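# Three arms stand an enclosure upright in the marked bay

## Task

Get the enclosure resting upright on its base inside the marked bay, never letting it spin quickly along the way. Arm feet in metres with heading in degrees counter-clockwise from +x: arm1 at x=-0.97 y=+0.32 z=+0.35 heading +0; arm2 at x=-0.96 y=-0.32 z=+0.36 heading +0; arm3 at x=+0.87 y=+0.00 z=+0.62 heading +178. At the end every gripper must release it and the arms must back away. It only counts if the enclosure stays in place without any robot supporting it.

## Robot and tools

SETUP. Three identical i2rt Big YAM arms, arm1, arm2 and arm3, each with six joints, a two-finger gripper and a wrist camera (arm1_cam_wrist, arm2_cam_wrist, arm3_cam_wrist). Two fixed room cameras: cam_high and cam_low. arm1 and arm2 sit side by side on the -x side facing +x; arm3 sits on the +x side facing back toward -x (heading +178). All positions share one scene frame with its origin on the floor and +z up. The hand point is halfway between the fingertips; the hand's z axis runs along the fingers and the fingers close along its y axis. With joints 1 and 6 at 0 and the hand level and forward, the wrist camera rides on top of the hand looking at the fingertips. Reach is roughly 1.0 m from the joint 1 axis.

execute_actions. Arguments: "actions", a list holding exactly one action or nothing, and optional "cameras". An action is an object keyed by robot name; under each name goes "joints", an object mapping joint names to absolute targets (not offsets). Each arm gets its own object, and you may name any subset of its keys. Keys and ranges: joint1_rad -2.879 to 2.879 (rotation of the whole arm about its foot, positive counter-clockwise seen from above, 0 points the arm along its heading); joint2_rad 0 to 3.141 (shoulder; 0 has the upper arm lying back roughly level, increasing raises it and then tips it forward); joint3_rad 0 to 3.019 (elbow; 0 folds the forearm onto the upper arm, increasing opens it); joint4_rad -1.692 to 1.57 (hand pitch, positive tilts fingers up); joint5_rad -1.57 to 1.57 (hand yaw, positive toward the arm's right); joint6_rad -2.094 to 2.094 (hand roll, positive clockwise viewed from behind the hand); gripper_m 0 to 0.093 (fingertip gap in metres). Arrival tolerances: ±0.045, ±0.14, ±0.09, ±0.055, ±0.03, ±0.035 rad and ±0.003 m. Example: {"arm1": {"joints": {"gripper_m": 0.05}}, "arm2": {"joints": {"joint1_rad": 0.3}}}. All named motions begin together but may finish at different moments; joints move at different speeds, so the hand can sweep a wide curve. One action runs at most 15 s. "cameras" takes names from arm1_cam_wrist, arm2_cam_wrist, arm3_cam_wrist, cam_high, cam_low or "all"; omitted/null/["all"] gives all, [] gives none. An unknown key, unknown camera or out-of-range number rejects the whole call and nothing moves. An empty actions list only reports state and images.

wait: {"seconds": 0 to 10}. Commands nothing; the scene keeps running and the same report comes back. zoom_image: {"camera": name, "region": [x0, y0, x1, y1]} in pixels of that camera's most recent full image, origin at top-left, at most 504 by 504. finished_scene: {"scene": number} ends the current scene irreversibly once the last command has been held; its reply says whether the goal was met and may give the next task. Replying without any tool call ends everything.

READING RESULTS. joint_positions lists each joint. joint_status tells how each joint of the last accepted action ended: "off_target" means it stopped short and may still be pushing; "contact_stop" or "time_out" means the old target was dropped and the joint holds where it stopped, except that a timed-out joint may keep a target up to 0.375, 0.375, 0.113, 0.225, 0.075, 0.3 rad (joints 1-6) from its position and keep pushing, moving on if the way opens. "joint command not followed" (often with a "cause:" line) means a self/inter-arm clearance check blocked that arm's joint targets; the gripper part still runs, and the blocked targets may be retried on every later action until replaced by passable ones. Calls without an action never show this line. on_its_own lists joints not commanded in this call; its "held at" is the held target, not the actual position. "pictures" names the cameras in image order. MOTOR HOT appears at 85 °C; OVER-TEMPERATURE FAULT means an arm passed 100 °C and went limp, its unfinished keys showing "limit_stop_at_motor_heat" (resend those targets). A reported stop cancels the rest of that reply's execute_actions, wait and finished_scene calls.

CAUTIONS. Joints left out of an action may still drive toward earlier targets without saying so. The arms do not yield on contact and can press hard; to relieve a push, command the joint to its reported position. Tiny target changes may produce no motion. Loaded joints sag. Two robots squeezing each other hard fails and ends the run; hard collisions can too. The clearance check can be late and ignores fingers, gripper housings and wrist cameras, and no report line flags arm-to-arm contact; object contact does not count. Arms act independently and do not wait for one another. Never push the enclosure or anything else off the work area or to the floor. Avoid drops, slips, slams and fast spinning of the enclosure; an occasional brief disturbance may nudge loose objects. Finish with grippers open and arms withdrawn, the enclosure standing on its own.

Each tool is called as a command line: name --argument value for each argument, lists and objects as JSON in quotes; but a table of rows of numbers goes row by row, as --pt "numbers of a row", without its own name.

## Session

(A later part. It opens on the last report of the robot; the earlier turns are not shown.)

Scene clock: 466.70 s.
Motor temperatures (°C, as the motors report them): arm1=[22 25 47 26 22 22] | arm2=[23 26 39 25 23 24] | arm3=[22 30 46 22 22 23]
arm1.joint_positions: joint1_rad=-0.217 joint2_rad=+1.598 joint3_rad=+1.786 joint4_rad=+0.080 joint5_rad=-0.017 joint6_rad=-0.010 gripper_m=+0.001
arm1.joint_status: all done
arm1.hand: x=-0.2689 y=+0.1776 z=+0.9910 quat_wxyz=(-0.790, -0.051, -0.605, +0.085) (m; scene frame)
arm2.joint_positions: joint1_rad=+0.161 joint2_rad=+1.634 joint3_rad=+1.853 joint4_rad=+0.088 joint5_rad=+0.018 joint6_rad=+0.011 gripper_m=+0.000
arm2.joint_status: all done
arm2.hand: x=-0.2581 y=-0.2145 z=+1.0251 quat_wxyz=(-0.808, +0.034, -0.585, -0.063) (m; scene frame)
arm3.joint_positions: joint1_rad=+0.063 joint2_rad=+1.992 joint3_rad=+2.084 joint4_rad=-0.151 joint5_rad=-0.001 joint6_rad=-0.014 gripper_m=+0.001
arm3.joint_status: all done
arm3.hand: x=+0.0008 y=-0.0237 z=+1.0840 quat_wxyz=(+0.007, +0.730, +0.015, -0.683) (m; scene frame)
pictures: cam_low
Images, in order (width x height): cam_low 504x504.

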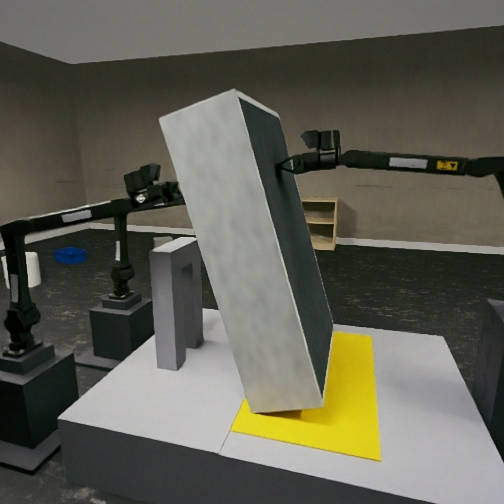

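execute_actions --actions '[{"arm1":{"joints":{"joint1_rad":-0.2,"joint2_rad":1.68,"joint3_rad":1.945}},"arm2":{"joints":{"joint1_rad":0.145,"joint2_rad":1.715,"joint3_rad":2.015}},"arm3":{"joints":{"joint2_rad":1.925,"joint3_rad":1.97}}}]' --cameras '[]'

execute_actions --actions '[{"arm1":{"joints":{"joint1_rad":-0.192,"joint2_rad":1.76,"joint3_rad":2.04}},"arm2":{"joints":{"joint1_rad":0.139,"joint2_rad":1.80,"joint3_rad":2.12}},"arm3":{"joints":{"joint2_rad":1.85,"joint3_rad":1.875}}}]' --cameras '["cam_low"]'

Scene clock: 479.47 s.
Motor temperatures (°C, as the motors report them): arm1=[22 26 47 26 22 22] | arm2=[23 27 39 25 23 24] | arm3=[22 30 44 22 22 23]
arm1.joint_positions: joint1_rad=-0.209 joint2_rad=+1.672 joint3_rad=+1.872 joint4_rad=+0.080 joint5_rad=-0.017 joint6_rad=-0.010 gripper_m=+0.001
arm1.joint_status: all done
arm1.hand: x=-0.2424 y=+0.1780 z=+0.9918 quat_wxyz=(-0.794, -0.048, -0.601, +0.082) (m; scene frame)
arm2.joint_positions: joint1_rad=+0.155 joint2_rad=+1.719 joint3_rad=+1.950 joint4_rad=+0.088 joint5_rad=+0.018 joint6_rad=+0.011 gripper_m=+0.000
arm2.joint_status: all done
arm2.hand: x=-0.2287 y=-0.2146 z=+1.0239 quat_wxyz=(-0.811, +0.032, -0.580, -0.061) (m; scene frame)
arm3.joint_positions: joint1_rad=+0.063 joint2_rad=+1.891 joint3_rad=+1.972 joint4_rad=-0.150 joint5_rad=-0.001 joint6_rad=-0.014 gripper_m=+0.001
arm3.joint_status: all done
arm3.hand: x=+0.0337 y=-0.0226 z=+1.0983 quat_wxyz=(+0.007, +0.733, +0.015, -0.680) (m; scene frame)
pictures: none
No camera images: the call's "cameras" was empty. Leave "cameras" out to get every camera's image.

Scene clock: 480.43 s.
Motor temperatures (°C, as the motors report them): arm1=[22 26 47 26 22 22] | arm2=[23 27 39 25 23 24] | arm3=[22 30 44 22 22 23]
arm1.joint_positions: joint1_rad=-0.201 joint2_rad=+1.749 joint3_rad=+1.969 joint4_rad=+0.081 joint5_rad=-0.017 joint6_rad=-0.010 gripper_m=+0.001
arm1.joint_status: all done
arm1.hand: x=-0.2164 y=+0.1789 z=+0.9945 quat_wxyz=(-0.800, -0.045, -0.593, +0.080) (m; scene frame)
arm2.joint_positions: joint1_rad=+0.149 joint2_rad=+1.802 joint3_rad=+2.055 joint4_rad=+0.088 joint5_rad=+0.018 joint6_rad=+0.011 gripper_m=+0.000
arm2.joint_status: all done
arm2.hand: x=-0.2023 y=-0.2147 z=+1.0261 quat_wxyz=(-0.818, +0.030, -0.572, -0.059) (m; scene frame)
arm3.joint_positions: joint1_rad=+0.063 joint2_rad=+1.808 joint3_rad=+1.870 joint4_rad=-0.149 joint5_rad=-0.001 joint6_rad=-0.014 gripper_m=+0.001
arm3.joint_status: all done
arm3.hand: x=+0.0620 y=-0.0217 z=+1.1005 quat_wxyz=(+0.007, +0.740, +0.015, -0.673) (m; scene frame)
pictures: cam_low
Images, in order (width x height): cam_low 504x504.

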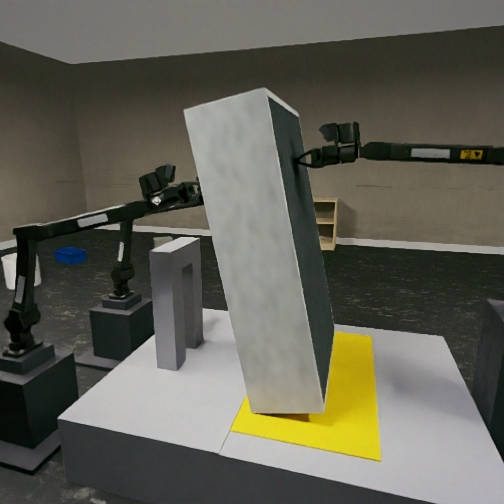

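execute_actions --actions '[{"arm1":{"joints":{"joint1_rad":-0.186,"joint2_rad":1.84,"joint3_rad":2.14}},"arm2":{"joints":{"joint1_rad":0.134,"joint2_rad":1.89,"joint3_rad":2.235}},"arm3":{"joints":{"joint2_rad":1.785,"joint3_rad":1.79}}}]' --cameras '[]'

execute_actions --actions '[{"arm3":{"joints":{"joint2_rad":1.725,"joint3_rad":1.71}}}]' --cameras '["cam_low"]'

Scene clock: 491.13 s.
Motor temperatures (°C, as the motors report them): arm1=[22 27 47 26 22 22] | arm2=[23 27 39 25 23 24] | arm3=[22 29 44 22 22 23]
arm1.joint_positions: joint1_rad=-0.196 joint2_rad=+1.832 joint3_rad=+2.067 joint4_rad=+0.081 joint5_rad=-0.017 joint6_rad=-0.010 gripper_m=+0.001
arm1.joint_status: all done
arm1.hand: x=-0.1892 y=+0.1781 z=+0.9913 quat_wxyz=(-0.805, -0.043, -0.587, +0.078) (m; scene frame)
arm2.joint_positions: joint1_rad=+0.143 joint2_rad=+1.894 joint3_rad=+2.171 joint4_rad=+0.088 joint5_rad=+0.018 joint6_rad=+0.011 gripper_m=+0.000
arm2.joint_status: all done
arm2.hand: x=-0.1745 y=-0.2153 z=+1.0248 quat_wxyz=(-0.825, +0.027, -0.562, -0.058) (m; scene frame)
arm3.joint_positions: joint1_rad=+0.063 joint2_rad=+1.725 joint3_rad=+1.771 joint4_rad=-0.163 joint5_rad=-0.001 joint6_rad=-0.014 gripper_m=+0.001
arm3.joint_status: all done
arm3.hand: x=+0.0920 y=-0.0208 z=+1.0986 quat_wxyz=(+0.007, +0.750, +0.015, -0.662) (m; scene frame)
pictures: none
No camera images: the call's "cameras" was empty. Leave "cameras" out to get every camera's image.

Scene clock: 492.03 s.
Motor temperatures (°C, as the motors report them): arm1=[22 27 47 26 22 22] | arm2=[23 27 39 25 23 24] | arm3=[22 29 44 22 22 23]
arm1.joint_positions: joint1_rad=-0.196 joint2_rad=+1.832 joint3_rad=+2.067 joint4_rad=+0.081 joint5_rad=-0.017 joint6_rad=-0.010 gripper_m=+0.001
arm1.joint_status: not commanded
arm1.hand: x=-0.1892 y=+0.1781 z=+0.9913 quat_wxyz=(-0.805, -0.043, -0.587, +0.078) (m; scene frame)
arm2.joint_positions: joint1_rad=+0.143 joint2_rad=+1.894 joint3_rad=+2.171 joint4_rad=+0.088 joint5_rad=+0.018 joint6_rad=+0.011 gripper_m=+0.000
arm2.joint_status: not commanded
arm2.hand: x=-0.1745 y=-0.2153 z=+1.0248 quat_wxyz=(-0.825, +0.027, -0.562, -0.058) (m; scene frame)
arm3.joint_positions: joint1_rad=+0.063 joint2_rad=+1.650 joint3_rad=+1.679 joint4_rad=-0.174 joint5_rad=-0.001 joint6_rad=-0.014 gripper_m=+0.001
arm3.joint_status: all done
arm3.hand: x=+0.1205 y=-0.0200 z=+1.0940 quat_wxyz=(+0.007, +0.759, +0.015, -0.651) (m; scene frame)
pictures: cam_low
Images, in order (width x height): cam_low 504x504.

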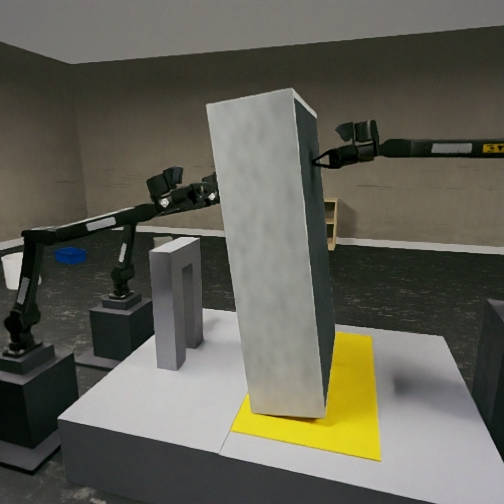

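execute_actions --actions '[{"arm3":{"joints":{"joint2_rad":1.67,"joint3_rad":1.64,"joint4_rad":-0.13}}}]' --cameras '[]'

execute_actions --actions '[{"arm3":{"joints":{"joint2_rad":1.615,"joint3_rad":1.57}}}]' --cameras '["cam_low"]'

Scene clock: 504.20 s.
Motor temperatures (°C, as the motors report them): arm1=[22 27 48 26 22 22] | arm2=[23 28 40 25 23 24] | arm3=[22 28 45 22 22 23]
arm1.joint_positions: joint1_rad=-0.196 joint2_rad=+1.832 joint3_rad=+2.067 joint4_rad=+0.081 joint5_rad=-0.017 joint6_rad=-0.010 gripper_m=+0.001
arm1.joint_status: not commanded
arm1.hand: x=-0.1892 y=+0.1781 z=+0.9913 quat_wxyz=(-0.805, -0.043, -0.587, +0.078) (m; scene frame)
arm2.joint_positions: joint1_rad=+0.143 joint2_rad=+1.894 joint3_rad=+2.171 joint4_rad=+0.088 joint5_rad=+0.018 joint6_rad=+0.011 gripper_m=+0.000
arm2.joint_status: not commanded
arm2.hand: x=-0.1745 y=-0.2153 z=+1.0248 quat_wxyz=(-0.825, +0.027, -0.562, -0.058) (m; scene frame)
arm3.joint_positions: joint1_rad=+0.063 joint2_rad=+1.589 joint3_rad=+1.601 joint4_rad=-0.171 joint5_rad=-0.001 joint6_rad=-0.014 gripper_m=+0.001
arm3.joint_status: all done
arm3.hand: x=+0.1437 y=-0.0194 z=+1.0899 quat_wxyz=(+0.007, +0.763, +0.016, -0.646) (m; scene frame)
pictures: none
No camera images: the call's "cameras" was empty. Leave "cameras" out to get every camera's image.

Scene clock: 505.13 s.
Motor temperatures (°C, as the motors report them): arm1=[22 27 48 26 22 22] | arm2=[23 28 40 25 23 24] | arm3=[22 28 45 22 22 23]
arm1.joint_positions: joint1_rad=-0.196 joint2_rad=+1.832 joint3_rad=+2.067 joint4_rad=+0.081 joint5_rad=-0.017 joint6_rad=-0.010 gripper_m=+0.001
arm1.joint_status: not commanded
arm1.hand: x=-0.1892 y=+0.1781 z=+0.9913 quat_wxyz=(-0.805, -0.043, -0.587, +0.078) (m; scene frame)
arm2.joint_positions: joint1_rad=+0.143 joint2_rad=+1.894 joint3_rad=+2.171 joint4_rad=+0.088 joint5_rad=+0.018 joint6_rad=+0.011 gripper_m=+0.000
arm2.joint_status: not commanded
arm2.hand: x=-0.1745 y=-0.2153 z=+1.0248 quat_wxyz=(-0.825, +0.027, -0.562, -0.058) (m; scene frame)
arm3.joint_positions: joint1_rad=+0.063 joint2_rad=+1.518 joint3_rad=+1.519 joint4_rad=-0.184 joint5_rad=-0.001 joint6_rad=-0.014 gripper_m=+0.001
arm3.joint_status: all done
arm3.hand: x=+0.1716 y=-0.0186 z=+1.0842 quat_wxyz=(+0.007, +0.771, +0.016, -0.637) (m; scene frame)
pictures: cam_low
Images, in order (width x height): cam_low 504x504.

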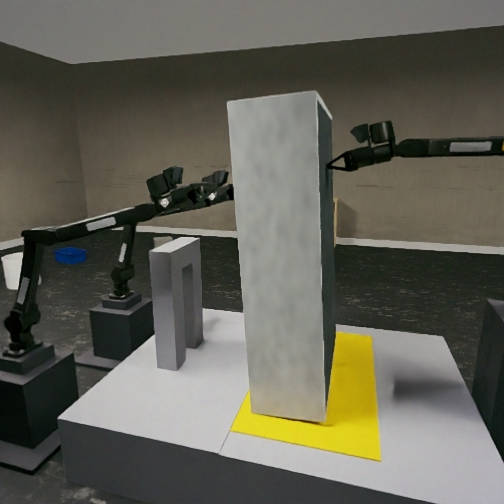

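execute_actions --actions '[{"arm1":{"joints":{"joint2_rad":1.6,"joint3_rad":1.9}},"arm2":{"joints":{"joint2_rad":1.65,"joint3_rad":1.95}},"arm3":{"joints":{"joint2_rad":1.565,"joint3_rad":1.505}}}]' --cameras '[]'

execute_actions --actions '[{"arm1":{"joints":{"joint2_rad":1.35,"joint3_rad":1.65}},"arm2":{"joints":{"joint2_rad":1.35,"joint3_rad":1.65}},"arm3":{"joints":{"joint2_rad":1.52,"joint3_rad":1.445}}}]' --cameras '["cam_low"]'

Scene clock: 517.40 s.
Motor temperatures (°C, as the motors report them): arm1=[22 28 47 26 22 22] | arm2=[23 28 40 25 23 24] | arm3=[22 28 46 23 22 23]
arm1.joint_positions: joint1_rad=-0.196 joint2_rad=+1.590 joint3_rad=+1.903 joint4_rad=+0.084 joint5_rad=-0.017 joint6_rad=-0.010 gripper_m=+0.001
arm1.joint_status: all done
arm1.hand: x=-0.2904 y=+0.1981 z=+1.0682 quat_wxyz=(-0.828, -0.039, -0.554, +0.080) (m; scene frame)
arm2.joint_positions: joint1_rad=+0.143 joint2_rad=+1.651 joint3_rad=+1.947 joint4_rad=+0.090 joint5_rad=+0.018 joint6_rad=+0.011 gripper_m=+0.000
arm2.joint_status: all done
arm2.hand: x=-0.2646 y=-0.2280 z=+1.0701 quat_wxyz=(-0.830, +0.027, -0.553, -0.058) (m; scene frame)
arm3.joint_positions: joint1_rad=+0.063 joint2_rad=+1.456 joint3_rad=+1.447 joint4_rad=-0.192 joint5_rad=-0.001 joint6_rad=-0.014 gripper_m=+0.001
arm3.joint_status: all done
arm3.hand: x=+0.1962 y=-0.0181 z=+1.0784 quat_wxyz=(+0.007, +0.777, +0.016, -0.629) (m; scene frame)
pictures: none
No camera images: the call's "cameras" was empty. Leave "cameras" out to get every camera's image.

Scene clock: 518.90 s.
Motor temperatures (°C, as the motors report them): arm1=[22 27 47 26 22 22] | arm2=[23 28 39 25 23 24] | arm3=[22 27 46 23 22 23]
arm1.joint_positions: joint1_rad=-0.196 joint2_rad=+1.341 joint3_rad=+1.653 joint4_rad=+0.084 joint5_rad=-0.017 joint6_rad=-0.010 gripper_m=+0.001
arm1.joint_status: all done
arm1.hand: x=-0.3838 y=+0.2161 z=+1.0746 quat_wxyz=(-0.828, -0.039, -0.554, +0.080) (m; scene frame)
arm2.joint_positions: joint1_rad=+0.143 joint2_rad=+1.353 joint3_rad=+1.646 joint4_rad=+0.091 joint5_rad=+0.018 joint6_rad=+0.011 gripper_m=+0.000
arm2.joint_status: all done
arm2.hand: x=-0.3769 y=-0.2437 z=+1.0802 quat_wxyz=(-0.830, +0.027, -0.554, -0.058) (m; scene frame)
arm3.joint_positions: joint1_rad=+0.063 joint2_rad=+1.399 joint3_rad=+1.381 joint4_rad=-0.200 joint5_rad=-0.001 joint6_rad=-0.014 gripper_m=+0.001
arm3.joint_status: all done
arm3.hand: x=+0.2193 y=-0.0175 z=+1.0717 quat_wxyz=(+0.007, +0.782, +0.016, -0.623) (m; scene frame)
pictures: cam_low
Images, in order (width x height): cam_low 504x504.

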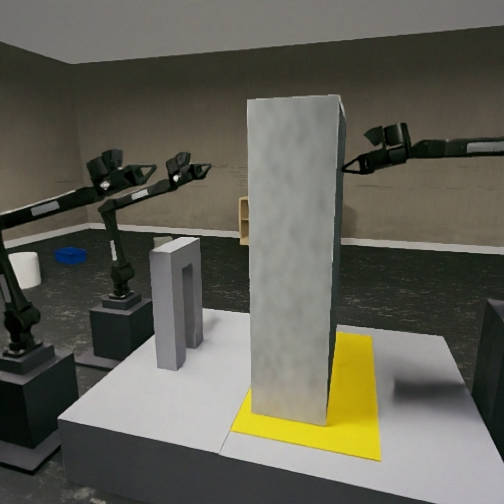

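execute_actions --actions '[{"arm3":{"joints":{"joint2_rad":1.48,"joint3_rad":1.395}}}]' --cameras '["cam_low"]'

Scene clock: 525.80 s.
Motor temperatures (°C, as the motors report them): arm1=[22 27 45 26 22 22] | arm2=[23 28 38 25 23 24] | arm3=[22 27 47 23 22 23]
arm1.joint_positions: joint1_rad=-0.196 joint2_rad=+1.341 joint3_rad=+1.653 joint4_rad=+0.084 joint5_rad=-0.017 joint6_rad=-0.010 gripper_m=+0.001
arm1.joint_status: not commanded
arm1.hand: x=-0.3838 y=+0.2161 z=+1.0746 quat_wxyz=(-0.828, -0.039, -0.554, +0.080) (m; scene frame)
arm2.joint_positions: joint1_rad=+0.143 joint2_rad=+1.353 joint3_rad=+1.646 joint4_rad=+0.091 joint5_rad=+0.018 joint6_rad=+0.011 gripper_m=+0.000
arm2.joint_status: not commanded
arm2.hand: x=-0.3769 y=-0.2437 z=+1.0802 quat_wxyz=(-0.830, +0.027, -0.554, -0.058) (m; scene frame)
arm3.joint_positions: joint1_rad=+0.063 joint2_rad=+1.374 joint3_rad=+1.348 joint4_rad=-0.190 joint5_rad=-0.001 joint6_rad=-0.014 gripper_m=+0.001
arm3.joint_status: all done
arm3.hand: x=+0.2287 y=-0.0172 z=+1.0691 quat_wxyz=(+0.007, +0.782, +0.016, -0.623) (m; scene frame)
pictures: cam_low
Images, in order (width x height): cam_low 504x504.

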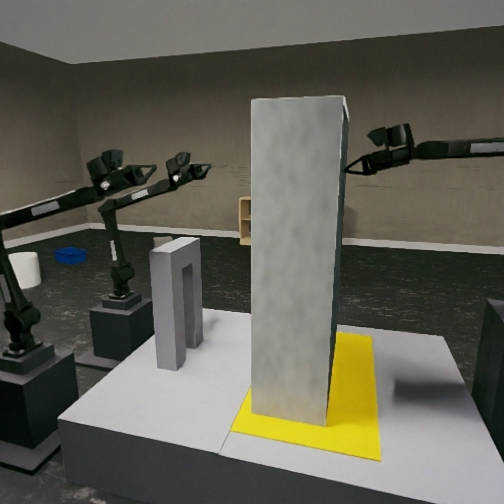

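execute_actions --actions '[{"arm1":{"joints":{"joint1_rad":0,"joint2_rad":0.6,"joint3_rad":0.9}},"arm2":{"joints":{"joint1_rad":0,"joint2_rad":0.6,"joint3_rad":0.9}},"arm3":{"joints":{"joint2_rad":0.6,"joint3_rad":0.8}}}]'

Scene clock: 533.00 s.
Motor temperatures (°C, as the motors report them): arm1=[22 27 43 26 22 22] | arm2=[23 27 37 25 23 24] | arm3=[22 27 47 23 22 23]
arm1.joint_positions: joint1_rad=+0.010 joint2_rad=+0.597 joint3_rad=+0.898 joint4_rad=+0.087 joint5_rad=-0.022 joint6_rad=-0.010 gripper_m=+0.001
arm1.joint_status: all done
arm1.hand: x=-0.6271 y=+0.3331 z=+0.9539 quat_wxyz=(-0.829, +0.019, -0.559, -0.006) (m; scene frame)
arm2.joint_positions: joint1_rad=-0.010 joint2_rad=+0.603 joint3_rad=+0.895 joint4_rad=+0.092 joint5_rad=+0.022 joint6_rad=+0.011 gripper_m=+0.000
arm2.joint_status: all done
arm2.hand: x=-0.6282 y=-0.3318 z=+0.9626 quat_wxyz=(-0.832, -0.018, -0.555, +0.006) (m; scene frame)
arm3.joint_positions: joint1_rad=+0.063 joint2_rad=+0.595 joint3_rad=+0.804 joint4_rad=-0.143 joint5_rad=-0.001 joint6_rad=-0.014 gripper_m=+0.001
arm3.joint_status: all done
arm3.hand: x=+0.4994 y=-0.0088 z=+1.1135 quat_wxyz=(+0.008, +0.686, +0.014, -0.727) (m; scene frame)
pictures: arm1_cam_wrist, arm2_cam_wrist, arm3_cam_wrist, cam_high, cam_low
Images, in order (width x height): arm1_cam_wrist 504x504, arm2_cam_wrist 504x504, arm3_cam_wrist 504x504, cam_high 504x504, cam_low 504x504.

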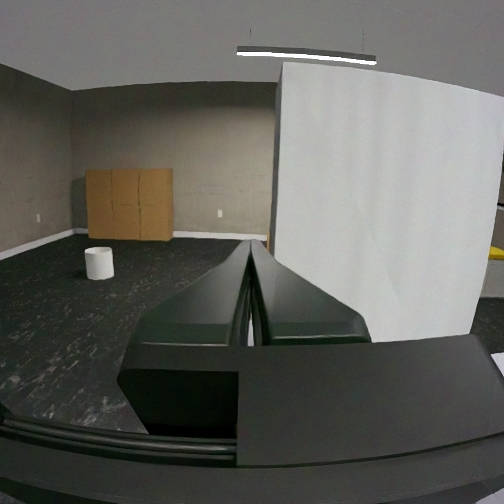

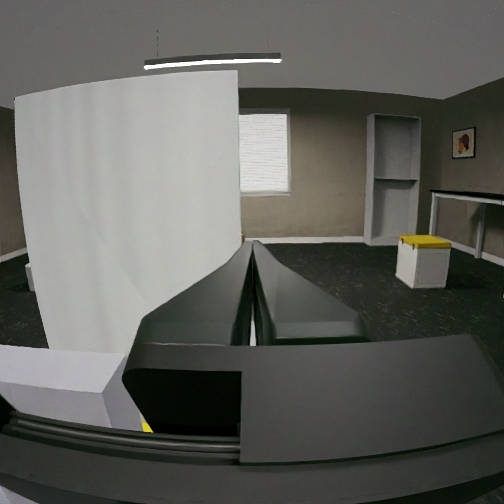

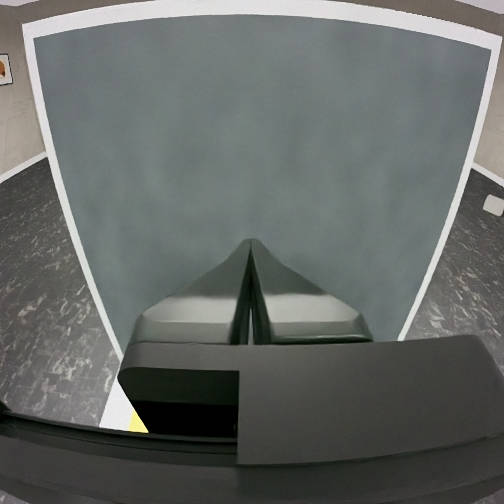

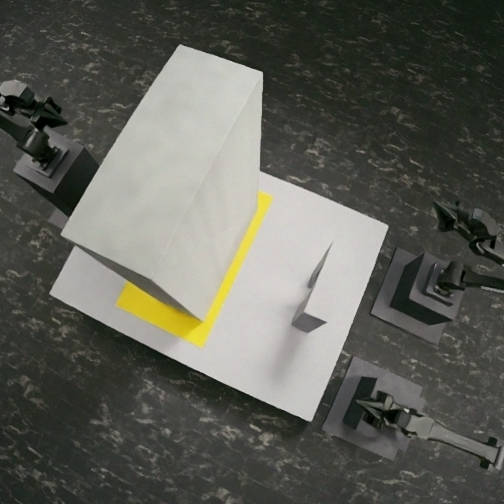

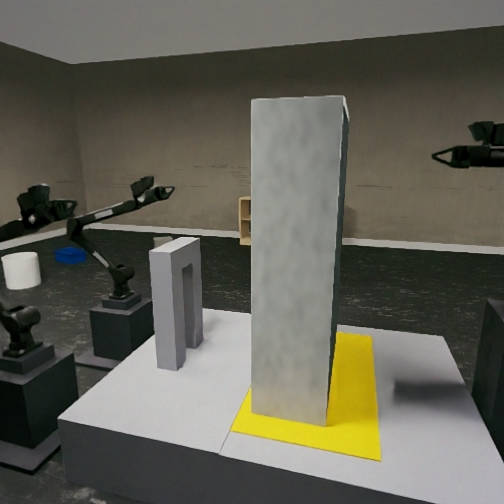

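The enclosure is upright inside the bay and all three arms are clear.

finished_scene --scene 1

The scene is finished: the task was done.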